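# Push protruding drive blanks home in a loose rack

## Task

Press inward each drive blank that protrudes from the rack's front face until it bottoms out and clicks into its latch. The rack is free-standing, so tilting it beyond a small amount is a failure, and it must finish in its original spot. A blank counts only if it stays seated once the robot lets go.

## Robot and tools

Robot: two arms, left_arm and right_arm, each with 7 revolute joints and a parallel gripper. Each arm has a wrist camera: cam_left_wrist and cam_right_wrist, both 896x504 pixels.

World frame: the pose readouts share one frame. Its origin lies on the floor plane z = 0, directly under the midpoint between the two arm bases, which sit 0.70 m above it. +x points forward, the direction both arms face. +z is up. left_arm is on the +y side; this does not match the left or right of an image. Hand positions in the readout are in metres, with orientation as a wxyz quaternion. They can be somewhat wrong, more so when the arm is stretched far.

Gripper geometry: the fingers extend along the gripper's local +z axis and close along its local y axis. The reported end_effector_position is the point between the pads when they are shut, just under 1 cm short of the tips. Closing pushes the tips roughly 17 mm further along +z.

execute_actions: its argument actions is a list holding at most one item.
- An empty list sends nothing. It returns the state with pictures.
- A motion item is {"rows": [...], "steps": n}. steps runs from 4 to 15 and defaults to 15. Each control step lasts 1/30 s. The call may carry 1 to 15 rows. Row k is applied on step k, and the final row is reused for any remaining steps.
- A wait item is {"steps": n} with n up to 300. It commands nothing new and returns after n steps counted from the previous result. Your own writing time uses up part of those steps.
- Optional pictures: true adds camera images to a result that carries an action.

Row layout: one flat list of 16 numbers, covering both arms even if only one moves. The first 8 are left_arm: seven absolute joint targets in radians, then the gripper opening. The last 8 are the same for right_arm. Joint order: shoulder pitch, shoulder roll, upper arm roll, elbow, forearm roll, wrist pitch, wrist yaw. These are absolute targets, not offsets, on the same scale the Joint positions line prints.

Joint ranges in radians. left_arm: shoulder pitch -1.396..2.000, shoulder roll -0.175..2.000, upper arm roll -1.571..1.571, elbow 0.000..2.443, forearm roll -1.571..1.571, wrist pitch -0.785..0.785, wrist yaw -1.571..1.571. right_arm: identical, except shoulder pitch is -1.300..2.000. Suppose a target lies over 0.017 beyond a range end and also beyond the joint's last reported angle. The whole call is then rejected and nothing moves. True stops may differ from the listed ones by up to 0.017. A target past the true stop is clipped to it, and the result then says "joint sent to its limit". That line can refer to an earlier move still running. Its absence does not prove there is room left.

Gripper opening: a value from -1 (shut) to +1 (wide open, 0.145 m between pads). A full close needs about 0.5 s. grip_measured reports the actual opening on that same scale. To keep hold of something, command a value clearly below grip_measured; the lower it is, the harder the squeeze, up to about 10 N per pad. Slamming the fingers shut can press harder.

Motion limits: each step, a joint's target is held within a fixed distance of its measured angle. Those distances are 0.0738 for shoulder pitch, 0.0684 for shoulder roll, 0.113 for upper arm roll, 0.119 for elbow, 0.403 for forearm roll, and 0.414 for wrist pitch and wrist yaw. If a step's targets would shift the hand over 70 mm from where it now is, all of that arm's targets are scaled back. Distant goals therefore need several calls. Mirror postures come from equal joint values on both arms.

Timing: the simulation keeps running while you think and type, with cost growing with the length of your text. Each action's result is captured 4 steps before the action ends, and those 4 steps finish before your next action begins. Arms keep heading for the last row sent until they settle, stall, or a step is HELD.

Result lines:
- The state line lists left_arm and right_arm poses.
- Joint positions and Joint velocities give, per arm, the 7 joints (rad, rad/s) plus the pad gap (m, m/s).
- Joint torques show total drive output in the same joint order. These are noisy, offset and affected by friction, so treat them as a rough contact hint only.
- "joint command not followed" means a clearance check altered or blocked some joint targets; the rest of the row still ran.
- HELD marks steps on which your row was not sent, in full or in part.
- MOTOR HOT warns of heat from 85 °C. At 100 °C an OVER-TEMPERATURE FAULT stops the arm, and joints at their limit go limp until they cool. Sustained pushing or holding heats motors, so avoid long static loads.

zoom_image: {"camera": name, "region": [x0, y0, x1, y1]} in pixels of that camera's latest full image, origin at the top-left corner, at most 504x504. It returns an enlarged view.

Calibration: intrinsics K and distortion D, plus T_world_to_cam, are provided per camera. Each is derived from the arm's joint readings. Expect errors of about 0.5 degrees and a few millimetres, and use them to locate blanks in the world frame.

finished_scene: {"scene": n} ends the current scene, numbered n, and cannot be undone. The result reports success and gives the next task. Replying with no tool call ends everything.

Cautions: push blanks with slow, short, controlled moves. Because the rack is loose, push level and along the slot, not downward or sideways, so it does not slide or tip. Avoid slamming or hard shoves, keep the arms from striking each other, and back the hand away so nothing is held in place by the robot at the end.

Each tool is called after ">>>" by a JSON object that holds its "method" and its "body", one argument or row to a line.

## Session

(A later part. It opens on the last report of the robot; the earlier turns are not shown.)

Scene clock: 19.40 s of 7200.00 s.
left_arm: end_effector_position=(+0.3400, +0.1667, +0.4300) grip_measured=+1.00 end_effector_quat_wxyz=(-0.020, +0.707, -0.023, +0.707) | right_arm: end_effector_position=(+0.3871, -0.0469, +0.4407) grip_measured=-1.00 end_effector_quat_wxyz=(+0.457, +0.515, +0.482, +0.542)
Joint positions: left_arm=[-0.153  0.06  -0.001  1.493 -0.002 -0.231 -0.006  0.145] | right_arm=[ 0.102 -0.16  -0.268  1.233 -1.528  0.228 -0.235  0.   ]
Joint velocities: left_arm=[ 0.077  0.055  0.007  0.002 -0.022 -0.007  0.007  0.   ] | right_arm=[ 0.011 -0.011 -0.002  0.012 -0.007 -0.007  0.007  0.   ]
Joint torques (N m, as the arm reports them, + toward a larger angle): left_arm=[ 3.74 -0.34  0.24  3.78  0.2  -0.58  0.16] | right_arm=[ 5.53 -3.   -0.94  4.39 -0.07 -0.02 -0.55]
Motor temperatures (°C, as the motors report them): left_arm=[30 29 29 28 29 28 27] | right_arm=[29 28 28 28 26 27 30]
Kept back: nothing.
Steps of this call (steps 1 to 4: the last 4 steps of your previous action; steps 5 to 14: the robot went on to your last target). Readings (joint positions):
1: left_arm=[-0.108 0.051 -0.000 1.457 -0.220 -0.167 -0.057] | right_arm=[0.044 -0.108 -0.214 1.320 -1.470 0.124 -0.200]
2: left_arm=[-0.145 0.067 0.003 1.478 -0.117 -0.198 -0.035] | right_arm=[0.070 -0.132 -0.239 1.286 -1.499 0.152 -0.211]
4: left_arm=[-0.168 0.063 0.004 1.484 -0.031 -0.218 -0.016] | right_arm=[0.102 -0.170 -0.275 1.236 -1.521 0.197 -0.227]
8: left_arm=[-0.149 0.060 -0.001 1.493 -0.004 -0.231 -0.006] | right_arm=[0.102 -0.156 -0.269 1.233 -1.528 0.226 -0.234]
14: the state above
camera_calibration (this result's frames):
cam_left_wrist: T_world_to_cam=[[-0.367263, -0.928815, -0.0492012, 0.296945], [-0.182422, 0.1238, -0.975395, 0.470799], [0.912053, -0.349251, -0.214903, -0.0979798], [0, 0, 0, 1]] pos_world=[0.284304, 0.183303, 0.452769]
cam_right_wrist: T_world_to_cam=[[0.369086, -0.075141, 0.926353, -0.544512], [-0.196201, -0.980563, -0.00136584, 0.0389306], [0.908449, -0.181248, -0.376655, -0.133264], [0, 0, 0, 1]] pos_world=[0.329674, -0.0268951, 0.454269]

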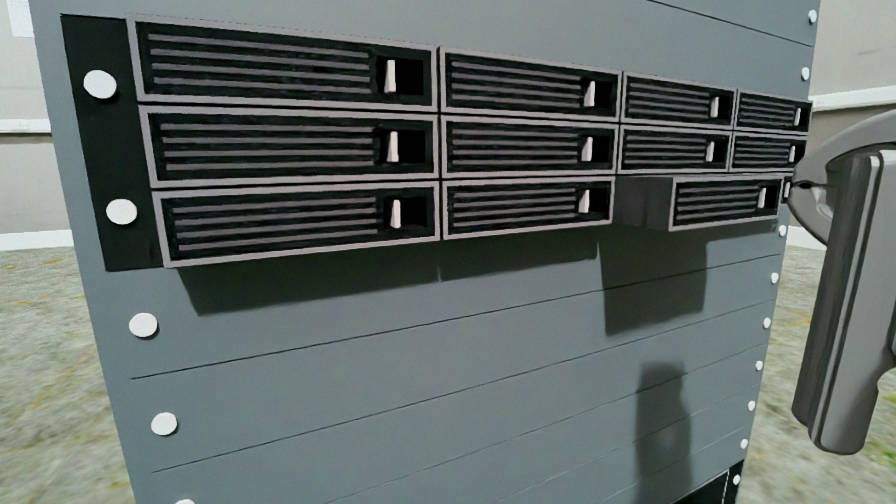

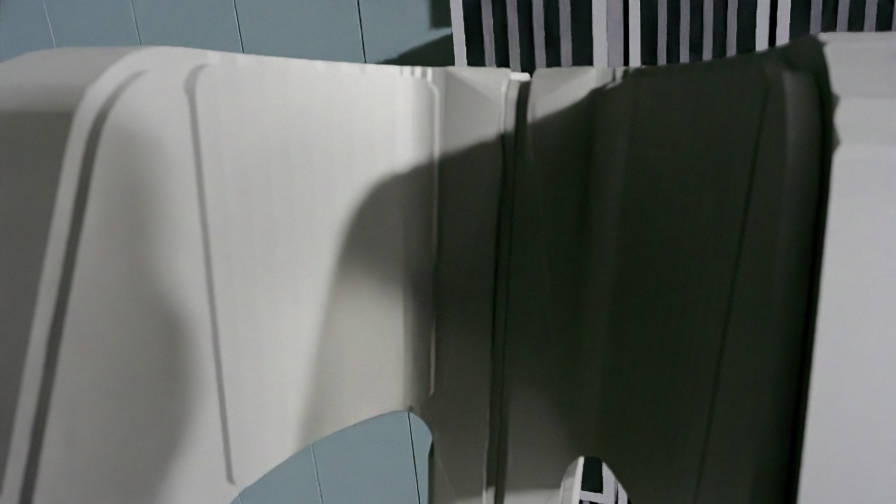

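>>> {"method": "execute_actions", "body": {
  "actions": [
    {"rows":[[-0.154,0.06,0,1.492,0,-0.233,0,1,0.105,-0.16,-0.27,1.21,-1.53,0.23,-0.243,-1],[-0.154,0.06,0,1.492,0,-0.233,0,1,0.115,-0.16,-0.27,1.19,-1.53,0.23,-0.246,-1],[-0.154,0.06,0,1.492,0,-0.233,0,1,0.133,-0.16,-0.27,1.17,-1.53,0.23,-0.248,-1],[-0.154,0.06,0,1.492,0,-0.233,0,1,0.151,-0.16,-0.27,1.15,-1.53,0.23,-0.25,-1],[-0.154,0.06,0,1.492,0,-0.233,0,1,0.172,-0.16,-0.27,1.125,-1.53,0.23,-0.255,-1],[-0.154,0.06,0,1.492,0,-0.233,0,1,0.193,-0.16,-0.27,1.1,-1.53,0.23,-0.26,-1],[-0.154,0.06,0,1.492,0,-0.233,0,1,0.214,-0.16,-0.27,1.074,-1.53,0.23,-0.265,-1],[-0.154,0.06,0,1.492,0,-0.233,0,1,0.235,-0.16,-0.27,1.048,-1.53,0.23,-0.27,-1],[-0.154,0.06,0,1.492,0,-0.233,0,1,0.255,-0.16,-0.27,1.022,-1.53,0.23,-0.275,-1],[-0.154,0.06,0,1.492,0,-0.233,0,1,0.27,-0.16,-0.27,1.003,-1.53,0.23,-0.279,-1],[-0.154,0.06,0,1.492,0,-0.233,0,1,0.282,-0.16,-0.27,0.988,-1.53,0.23,-0.282,-1],[-0.154,0.06,0,1.492,0,-0.233,0,1,0.293,-0.16,-0.27,0.974,-1.53,0.23,-0.286,-1],[-0.154,0.06,0,1.492,0,-0.233,0,1,0.304,-0.16,-0.27,0.96,-1.53,0.23,-0.29,-1],[-0.154,0.06,0,1.492,0,-0.233,0,1,0.315,-0.16,-0.27,0.946,-1.53,0.23,-0.293,-1],[-0.154,0.06,0,1.492,0,-0.233,0,1,0.326,-0.16,-0.27,0.932,-1.53,0.23,-0.297,-1]]}
  ]
}}

>>> {"method": "execute_actions", "body": {
  "actions": [
    {"rows":[[-0.154,0.06,0,1.492,0,-0.233,0,1,0.338,-0.16,-0.27,0.917,-1.53,0.23,-0.301,-1],[-0.154,0.06,0,1.492,0,-0.233,0,1,0.35,-0.16,-0.27,0.901,-1.53,0.23,-0.305,-1],[-0.154,0.06,0,1.492,0,-0.233,0,1,0.362,-0.16,-0.27,0.885,-1.53,0.23,-0.309,-1],[-0.154,0.06,0,1.492,0,-0.233,0,1,0.374,-0.16,-0.27,0.869,-1.53,0.23,-0.314,-1],[-0.154,0.06,0,1.492,0,-0.233,0,1,0.386,-0.16,-0.27,0.853,-1.53,0.23,-0.318,-1],[-0.154,0.06,0,1.492,0,-0.233,0,1,0.398,-0.16,-0.27,0.838,-1.53,0.23,-0.322,-1],[-0.154,0.06,0,1.492,0,-0.233,0,1,0.41,-0.16,-0.27,0.821,-1.53,0.23,-0.327,-1],[-0.154,0.06,0,1.492,0,-0.233,0,1,0.423,-0.16,-0.27,0.803,-1.53,0.23,-0.333,-1],[-0.154,0.06,0,1.492,0,-0.233,0,1,0.436,-0.16,-0.27,0.785,-1.53,0.23,-0.339,-1],[-0.154,0.06,0,1.492,0,-0.233,0,1,0.449,-0.16,-0.27,0.767,-1.53,0.23,-0.345,-1],[-0.154,0.06,0,1.492,0,-0.233,0,1,0.462,-0.16,-0.27,0.749,-1.53,0.23,-0.351,-1],[-0.154,0.06,0,1.492,0,-0.233,0,1,0.475,-0.16,-0.27,0.73,-1.53,0.23,-0.357,-1],[-0.154,0.06,0,1.492,0,-0.233,0,1,0.49,-0.16,-0.27,0.711,-1.53,0.23,-0.363,-1]]}
  ]
}}

>>> {"method": "execute_actions", "body": {
  "actions": [
    {"steps":8}
  ],
  "pictures": true
}}

Scene clock: 20.57 s of 7200.00 s.
left_arm: end_effector_position=(+0.3400, +0.1667, +0.4300) grip_measured=+1.00 end_effector_quat_wxyz=(-0.020, +0.707, -0.023, +0.707) | right_arm: end_effector_position=(+0.4213, -0.0420, +0.4321) grip_measured=-1.00 end_effector_quat_wxyz=(+0.466, +0.497, +0.507, +0.528)
Joint positions: left_arm=[-0.153  0.06  -0.001  1.493 -0.002 -0.231 -0.006  0.145] | right_arm=[ 0.282 -0.16  -0.269  0.994 -1.53   0.228 -0.273  0.   ]
Joint velocities: left_arm=[ 0.011 -0.033 -0.017  0.007  0.007 -0.081 -0.007 -0.   ] | right_arm=[ 0.165 -0.077  0.002 -0.339  0.081  0.022  0.022 -0.   ]
Joint torques (N m, as the arm reports them, + toward a larger angle): left_arm=[ 3.62 -0.41  0.26  3.71  0.16 -0.56  0.16] | right_arm=[ 7.15 -2.9  -0.79  4.37 -0.05 -0.02 -0.66]
Motor temperatures (°C, as the motors report them): left_arm=[30 29 29 28 29 28 27] | right_arm=[30 28 28 28 26 27 30]
Steps of this call (steps 1 to 24: the robot went on to your last target; steps 25 to 35: the first 11 steps of this action). Readings (joint positions):
25: left_arm=[-0.153 0.060 -0.001 1.493 -0.002 -0.231 -0.006] | right_arm=[0.105 -0.160 -0.268 1.222 -1.529 0.228 -0.238]
26: left_arm=[-0.153 0.060 -0.001 1.493 -0.002 -0.231 -0.006] | right_arm=[0.114 -0.160 -0.268 1.199 -1.529 0.228 -0.241]
28: left_arm=[-0.153 0.060 -0.001 1.493 -0.002 -0.231 -0.006] | right_arm=[0.141 -0.160 -0.268 1.151 -1.529 0.228 -0.242]
32: left_arm=[-0.153 0.060 -0.001 1.493 -0.002 -0.231 -0.006] | right_arm=[0.240 -0.160 -0.269 1.058 -1.530 0.228 -0.260]
35: the state above

Scene clock: 21.07 s of 7200.00 s.
left_arm: end_effector_position=(+0.3400, +0.1667, +0.4300) grip_measured=+1.00 end_effector_quat_wxyz=(-0.020, +0.707, -0.023, +0.707) | right_arm: end_effector_position=(+0.4503, -0.0403, +0.4295) grip_measured=-1.00 end_effector_quat_wxyz=(+0.481, +0.475, +0.526, +0.516)
Joint positions: left_arm=[-0.153  0.06  -0.001  1.493 -0.002 -0.231 -0.006  0.145] | right_arm=[ 0.45  -0.163 -0.271  0.753 -1.53   0.228 -0.343  0.   ]
Joint velocities: left_arm=[ 0.143  0.011 -0.007 -0.017 -0.007 -0.051  0.051 -0.   ] | right_arm=[ 0.253 -0.099 -0.017 -0.398 -0.037 -0.022 -0.022  0.   ]
Joint torques (N m, as the arm reports them, + toward a larger angle): left_arm=[ 3.61 -0.38  0.26  3.71  0.17 -0.55  0.16] | right_arm=[11.09 -1.87  0.01  4.9  -0.02  0.06 -0.58]
Motor temperatures (°C, as the motors report them): left_arm=[30 29 29 28 29 28 27] | right_arm=[30 28 28 28 26 27 30]
Steps of this call (steps 1 to 4: the last 4 steps of your previous action; steps 5 to 15: the first 11 steps of this action). Readings (joint positions):
5: left_arm=[-0.153 0.060 -0.001 1.493 -0.002 -0.231 -0.006] | right_arm=[0.328 -0.160 -0.269 0.924 -1.530 0.229 -0.297]
6: left_arm=[-0.153 0.060 -0.001 1.493 -0.002 -0.231 -0.006] | right_arm=[0.339 -0.160 -0.269 0.907 -1.530 0.229 -0.304]
8: left_arm=[-0.153 0.060 -0.001 1.493 -0.002 -0.231 -0.006] | right_arm=[0.364 -0.161 -0.270 0.874 -1.530 0.229 -0.311]
12: left_arm=[-0.153 0.060 -0.001 1.493 -0.002 -0.231 -0.006] | right_arm=[0.412 -0.162 -0.271 0.808 -1.530 0.229 -0.328]
15: the state above

Scene clock: 21.33 s of 7200.00 s.
left_arm: end_effector_position=(+0.3400, +0.1667, +0.4300) grip_measured=+1.00 end_effector_quat_wxyz=(-0.020, +0.707, -0.023, +0.707) | right_arm: end_effector_position=(+0.4552, -0.0400, +0.4295) grip_measured=-1.00 end_effector_quat_wxyz=(+0.482, +0.471, +0.530, +0.515)
Joint positions: left_arm=[-0.153  0.06  -0.001  1.493 -0.002 -0.231 -0.006  0.145] | right_arm=[ 0.48  -0.164 -0.272  0.71  -1.53   0.225 -0.354  0.   ]
Joint velocities: left_arm=[-0.055  0.033  0.002  0.002  0.051 -0.095 -0.051  0.   ] | right_arm=[-0.055 -0.055 -0.012 -0.012  0.022 -0.051 -0.037  0.   ]
Joint torques (N m, as the arm reports them, + toward a larger angle): left_arm=[ 3.62 -0.38  0.26  3.72  0.17 -0.55  0.16] | right_arm=[11.5  -1.7   0.12  5.12 -0.01  0.1  -0.68]
Motor temperatures (°C, as the motors report them): left_arm=[30 29 29 28 29 28 27] | right_arm=[30 28 28 28 26 27 30]
Kept back: nothing.
Steps of this call (steps 1 to 4: the last 4 steps of your previous action; steps 5 to 8: the robot went on to your last target). Readings (joint positions):
1: left_arm=[-0.153 0.060 -0.001 1.493 -0.002 -0.231 -0.006] | right_arm=[0.463 -0.164 -0.272 0.734 -1.531 0.227 -0.348]
2: left_arm=[-0.153 0.060 -0.001 1.493 -0.002 -0.231 -0.006] | right_arm=[0.476 -0.164 -0.272 0.714 -1.531 0.227 -0.354]
4: left_arm=[-0.153 0.060 -0.001 1.493 -0.002 -0.231 -0.006] | right_arm=[0.480 -0.164 -0.272 0.710 -1.530 0.225 -0.354]
8: the state above
camera_calibration (this result's frames):
cam_left_wrist: T_world_to_cam=[[-0.367263, -0.928815, -0.0492012, 0.296945], [-0.182422, 0.1238, -0.975395, 0.470799], [0.912053, -0.349251, -0.214903, -0.0979798], [0, 0, 0, 1]] pos_world=[0.284304, 0.183303, 0.452769]
cam_right_wrist: T_world_to_cam=[[0.368951, 0.0740884, 0.926491, -0.552734], [-0.156925, -0.977542, 0.140662, -0.0197264], [0.916106, -0.197287, -0.349039, -0.214067], [0, 0, 0, 1]] pos_world=[0.396944, -0.0205648, 0.440161]

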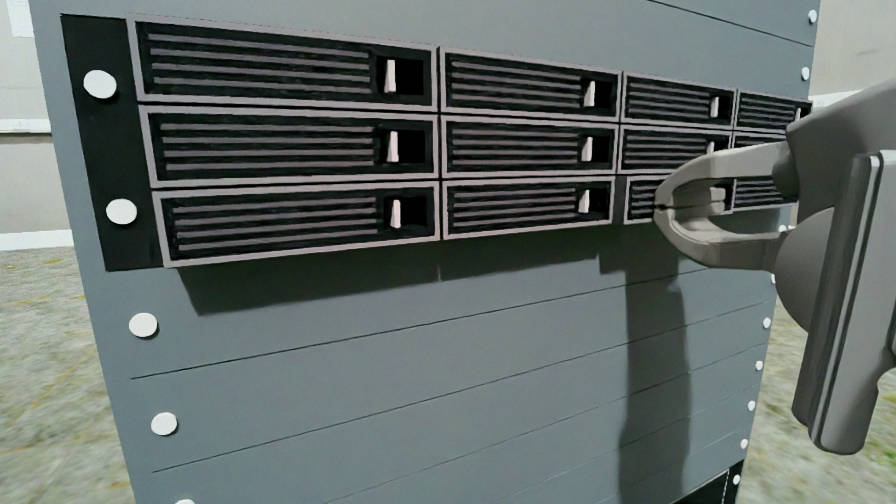

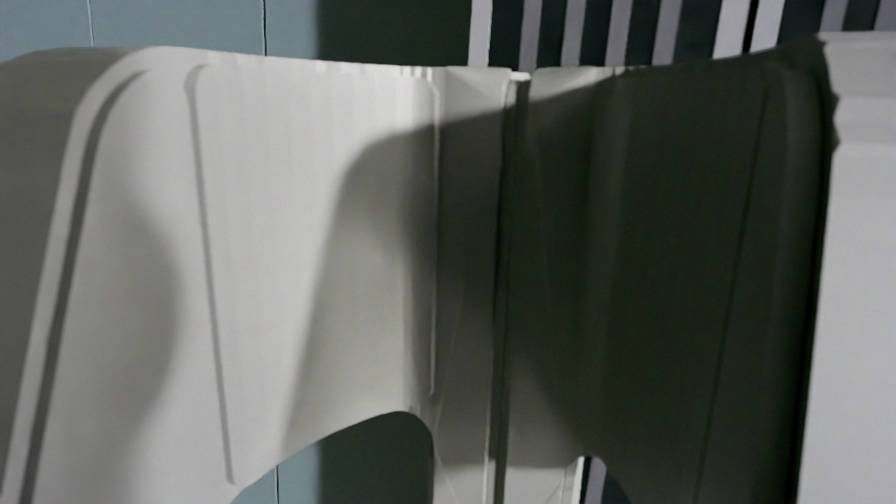

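>>> {"method": "execute_actions", "body": {
  "actions": [
    {"rows":[[-0.154,0.06,0,1.492,0,-0.233,0,1,0.5,-0.16,-0.27,0.7,-1.52,0.23,-0.367,-1],[-0.154,0.06,0,1.492,0,-0.233,0,1,0.51,-0.16,-0.27,0.688,-1.51,0.23,-0.371,-1],[-0.154,0.06,0,1.492,0,-0.233,0,1,0.52,-0.16,-0.27,0.676,-1.5,0.23,-0.375,-1],[-0.154,0.06,0,1.492,0,-0.233,0,1,0.53,-0.16,-0.27,0.664,-1.49,0.23,-0.379,-1],[-0.154,0.06,0,1.492,0,-0.233,0,1,0.54,-0.16,-0.27,0.652,-1.48,0.23,-0.383,-1],[-0.154,0.06,0,1.492,0,-0.233,0,1,0.55,-0.16,-0.27,0.64,-1.47,0.23,-0.387,-1],[-0.154,0.06,0,1.492,0,-0.233,0,1,0.56,-0.16,-0.27,0.628,-1.47,0.23,-0.391,-1],[-0.154,0.06,0,1.492,0,-0.233,0,1,0.57,-0.16,-0.27,0.616,-1.47,0.23,-0.395,-1],[-0.154,0.06,0,1.492,0,-0.233,0,1,0.58,-0.16,-0.27,0.604,-1.47,0.23,-0.399,-1],[-0.154,0.06,0,1.492,0,-0.233,0,1,0.59,-0.16,-0.27,0.592,-1.47,0.23,-0.403,-1],[-0.154,0.06,0,1.492,0,-0.233,0,1,0.6,-0.16,-0.27,0.58,-1.47,0.23,-0.407,-1]]}
  ]
}}

>>> {"method": "execute_actions", "body": {
  "actions": [
    {"steps":6}
  ],
  "pictures": true
}}

Scene clock: 21.97 s of 7200.00 s.
left_arm: end_effector_position=(+0.3400, +0.1667, +0.4300) grip_measured=+1.00 end_effector_quat_wxyz=(-0.020, +0.707, -0.023, +0.707) | right_arm: end_effector_position=(+0.4630, -0.0399, +0.4292) grip_measured=-1.00 end_effector_quat_wxyz=(+0.488, +0.467, +0.520, +0.523)
Joint positions: left_arm=[-0.153  0.06  -0.001  1.493 -0.002 -0.231 -0.006  0.145] | right_arm=[ 0.549 -0.171 -0.281  0.581 -1.485  0.225 -0.447  0.   ]
Joint velocities: left_arm=[-0.011 -0.099 -0.007 -0.002 -0.051  0.007  0.051  0.   ] | right_arm=[ 0.121  0.055 -0.022 -0.232 -0.081  0.051 -0.374  0.   ]
Joint torques (N m, as the arm reports them, + toward a larger angle): left_arm=[ 3.64 -0.38  0.27  3.71  0.17 -0.56  0.17] | right_arm=[22.72  0.03  1.88  5.06  0.43  0.11  1.09]
Motor temperatures (°C, as the motors report them): left_arm=[30 29 29 28 29 28 27] | right_arm=[30 28 28 28 26 27 30]
Steps of this call (steps 1 to 8: the robot went on to your last target; steps 9 to 19: the first 11 steps of this action). Readings (joint positions):
9: left_arm=[-0.153 0.060 -0.001 1.493 -0.002 -0.231 -0.006] | right_arm=[0.484 -0.164 -0.272 0.703 -1.528 0.225 -0.358]
10: left_arm=[-0.153 0.060 -0.001 1.493 -0.002 -0.231 -0.006] | right_arm=[0.493 -0.165 -0.273 0.690 -1.523 0.225 -0.363]
12: left_arm=[-0.153 0.060 -0.001 1.493 -0.002 -0.231 -0.006] | right_arm=[0.514 -0.167 -0.274 0.664 -1.506 0.220 -0.366]
16: left_arm=[-0.153 0.060 -0.001 1.493 -0.002 -0.231 -0.006] | right_arm=[0.536 -0.171 -0.277 0.617 -1.486 0.223 -0.406]
19: the state above

Scene clock: 22.17 s of 7200.00 s.
left_arm: end_effector_position=(+0.3400, +0.1667, +0.4300) grip_measured=+1.00 end_effector_quat_wxyz=(-0.020, +0.707, -0.023, +0.707) | right_arm: end_effector_position=(+0.4631, -0.0400, +0.4295) grip_measured=-1.00 end_effector_quat_wxyz=(+0.489, +0.466, +0.519, +0.523)
Joint positions: left_arm=[-0.153  0.06  -0.001  1.493 -0.002 -0.231 -0.006  0.145] | right_arm=[ 0.55  -0.171 -0.281  0.578 -1.485  0.225 -0.451  0.   ]
Joint velocities: left_arm=[-0.055  0.011 -0.007 -0.002  0.037 -0.007 -0.081  0.   ] | right_arm=[ 0.033  0.099  0.017 -0.002  0.037 -0.022 -0.022  0.   ]
Joint torques (N m, as the arm reports them, + toward a larger angle): left_arm=[ 3.64 -0.4   0.27  3.72  0.17 -0.56  0.16] | right_arm=[22.7   0.01  1.83  5.15  0.46  0.1   0.73]
Motor temperatures (°C, as the motors report them): left_arm=[30 29 29 28 29 28 27] | right_arm=[31 28 28 28 26 27 30]
Kept back: nothing.
Steps of this call (steps 1 to 4: the last 4 steps of your previous action; steps 5 to 6: the robot went on to your last target). Readings (joint positions):
1: left_arm=[-0.153 0.060 -0.001 1.493 -0.002 -0.231 -0.006] | right_arm=[0.550 -0.171 -0.281 0.578 -1.485 0.225 -0.451]
2: left_arm=[-0.153 0.060 -0.001 1.493 -0.002 -0.231 -0.006] | right_arm=[0.550 -0.171 -0.281 0.578 -1.485 0.225 -0.451]
4: left_arm=[-0.153 0.060 -0.001 1.493 -0.002 -0.231 -0.006] | right_arm=[0.550 -0.171 -0.281 0.578 -1.485 0.225 -0.451]
6: the state above
camera_calibration (this result's frames):
cam_left_wrist: T_world_to_cam=[[-0.367263, -0.928815, -0.0492012, 0.296945], [-0.182422, 0.1238, -0.975395, 0.470799], [0.912053, -0.349251, -0.214903, -0.0979798], [0, 0, 0, 1]] pos_world=[0.284304, 0.183303, 0.452769]
cam_right_wrist: T_world_to_cam=[[0.341038, 0.0642324, 0.937852, -0.548055], [-0.164225, -0.97825, 0.126717, -0.00913842], [0.925593, -0.197234, -0.323072, -0.236843], [0, 0, 0, 1]] pos_world=[0.404627, -0.0204503, 0.438635]

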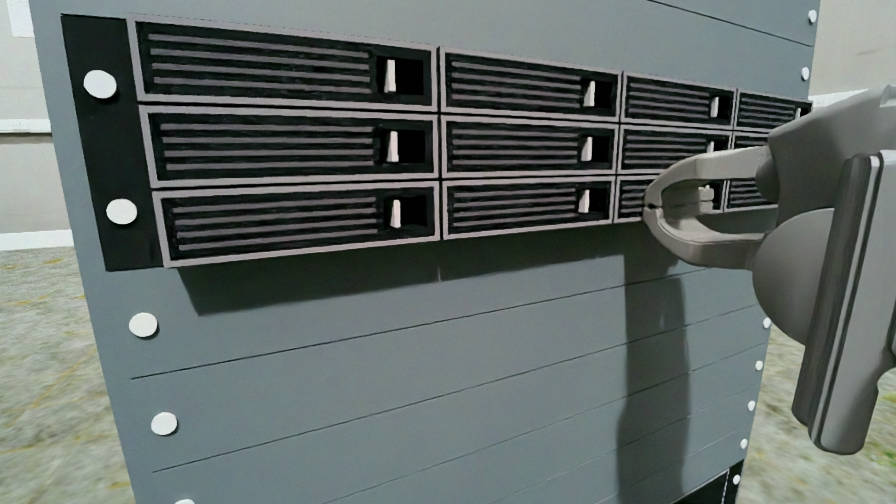

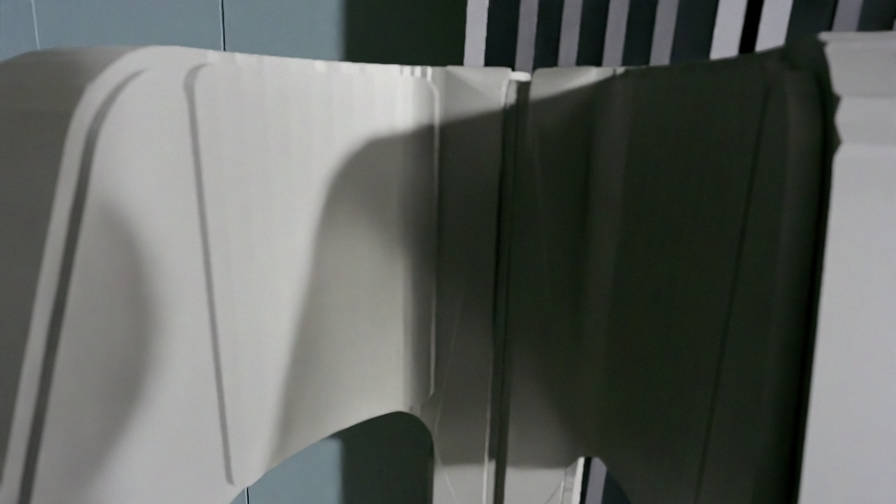

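>>> {"method": "execute_actions", "body": {
  "actions": [
    {"rows":[[-0.154,0.06,0,1.492,0,-0.233,0,1,0.54,-0.16,-0.27,0.62,-1.47,0.23,-0.41,-1],[-0.154,0.06,0,1.492,0,-0.233,0,1,0.5,-0.16,-0.27,0.68,-1.47,0.23,-0.37,-1],[-0.154,0.06,0,1.492,0,-0.233,0,1,0.46,-0.16,-0.27,0.75,-1.47,0.23,-0.35,-1],[-0.154,0.06,0,1.492,0,-0.233,0,1,0.42,-0.16,-0.27,0.81,-1.47,0.23,-0.33,-1],[-0.154,0.06,0,1.492,0,-0.233,0,1,0.38,-0.16,-0.27,0.86,-1.47,0.23,-0.32,-1],[-0.154,0.06,0,1.492,0,-0.233,0,1,0.35,-0.16,-0.27,0.9,-1.47,0.23,-0.31,-1]],"steps":14}
  ],
  "pictures": true
}}

>>> {"method": "finished_scene", "body": {
  "scene": 1
}}

Scene clock: 22.73 s of 7200.00 s.
left_arm: end_effector_position=(+0.3400, +0.1667, +0.4300) grip_measured=+1.00 end_effector_quat_wxyz=(-0.020, +0.707, -0.023, +0.707) | right_arm: end_effector_position=(+0.4330, -0.0436, +0.4292) grip_measured=-1.00 end_effector_quat_wxyz=(+0.462, +0.506, +0.498, +0.531)
Joint positions: left_arm=[-0.153  0.06  -0.001  1.493 -0.002 -0.231 -0.006  0.145] | right_arm=[ 0.348 -0.16  -0.272  0.895 -1.471  0.23  -0.315  0.   ]
Joint velocities: left_arm=[-0.033 -0.011 -0.007 -0.012 -0.022 -0.022 -0.051  0.   ] | right_arm=[ 0.209 -0.055  0.022  0.042  0.037 -0.037  0.051  0.   ]
Joint torques (N m, as the arm reports them, + toward a larger angle): left_arm=[ 3.61 -0.38  0.26  3.72  0.17 -0.55  0.16] | right_arm=[ 7.99 -2.72 -0.13  5.68  0.   -0.05 -0.32]
Motor temperatures (°C, as the motors report them): left_arm=[30 29 29 28 29 28 27] | right_arm=[31 28 28 28 26 27 30]
Steps of this call (steps 1 to 7: the robot went on to your last target; steps 8 to 17: the first 10 steps of this action). Readings (joint positions):
8: left_arm=[-0.153 0.060 -0.001 1.493 -0.002 -0.231 -0.006] | right_arm=[0.535 -0.170 -0.279 0.606 -1.481 0.223 -0.438]
9: left_arm=[-0.153 0.060 -0.001 1.493 -0.002 -0.231 -0.006] | right_arm=[0.506 -0.163 -0.272 0.670 -1.476 0.225 -0.409]
11: left_arm=[-0.153 0.060 -0.001 1.493 -0.002 -0.231 -0.006] | right_arm=[0.429 -0.155 -0.268 0.811 -1.473 0.230 -0.366]
15: left_arm=[-0.153 0.060 -0.001 1.493 -0.002 -0.231 -0.006] | right_arm=[0.336 -0.163 -0.273 0.895 -1.471 0.230 -0.317]
17: the state above
camera_calibration (this result's frames):
cam_left_wrist: T_world_to_cam=[[-0.367263, -0.928815, -0.0492012, 0.296945], [-0.182422, 0.1238, -0.975395, 0.470799], [0.912053, -0.349251, -0.214903, -0.0979798], [0, 0, 0, 1]] pos_world=[0.284304, 0.183303, 0.452769]
cam_right_wrist: T_world_to_cam=[[0.380438, -0.0323226, 0.924241, -0.552667], [-0.185747, -0.981694, 0.0421256, 0.0279541], [0.905961, -0.187701, -0.379478, -0.176634], [0, 0, 0, 1]] pos_world=[0.375472, -0.0235757, 0.442591]

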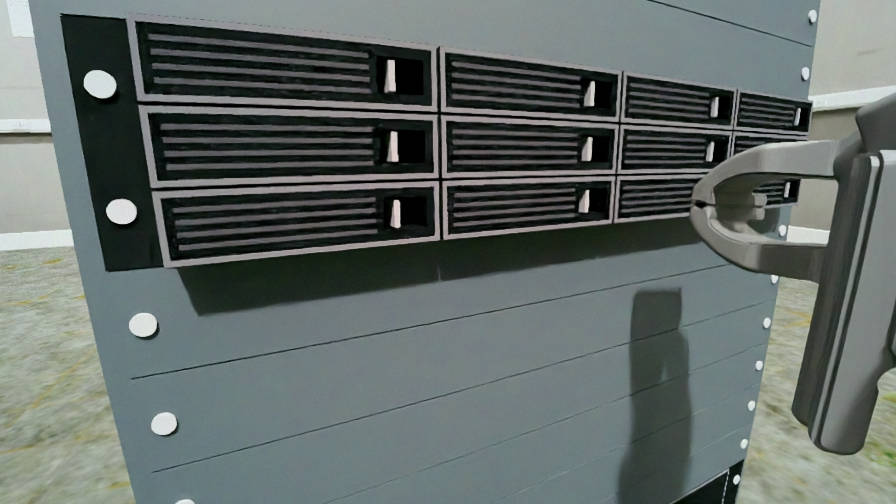

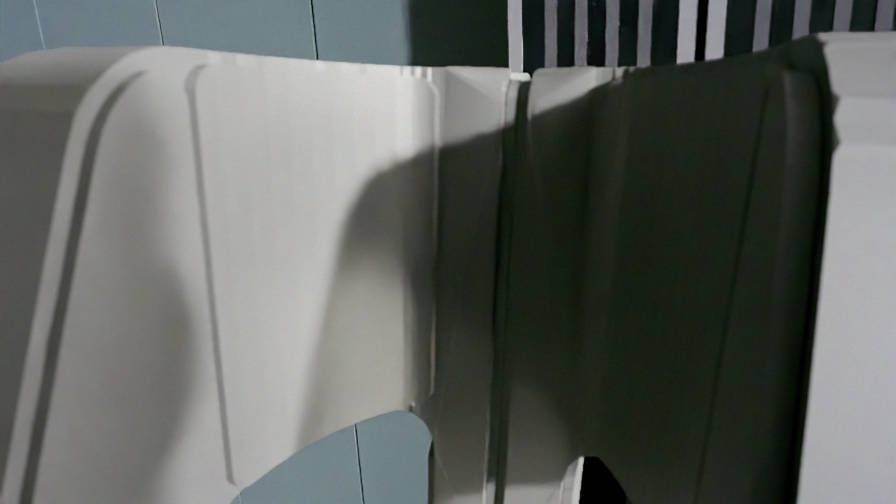

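The scene is finished: the task was done.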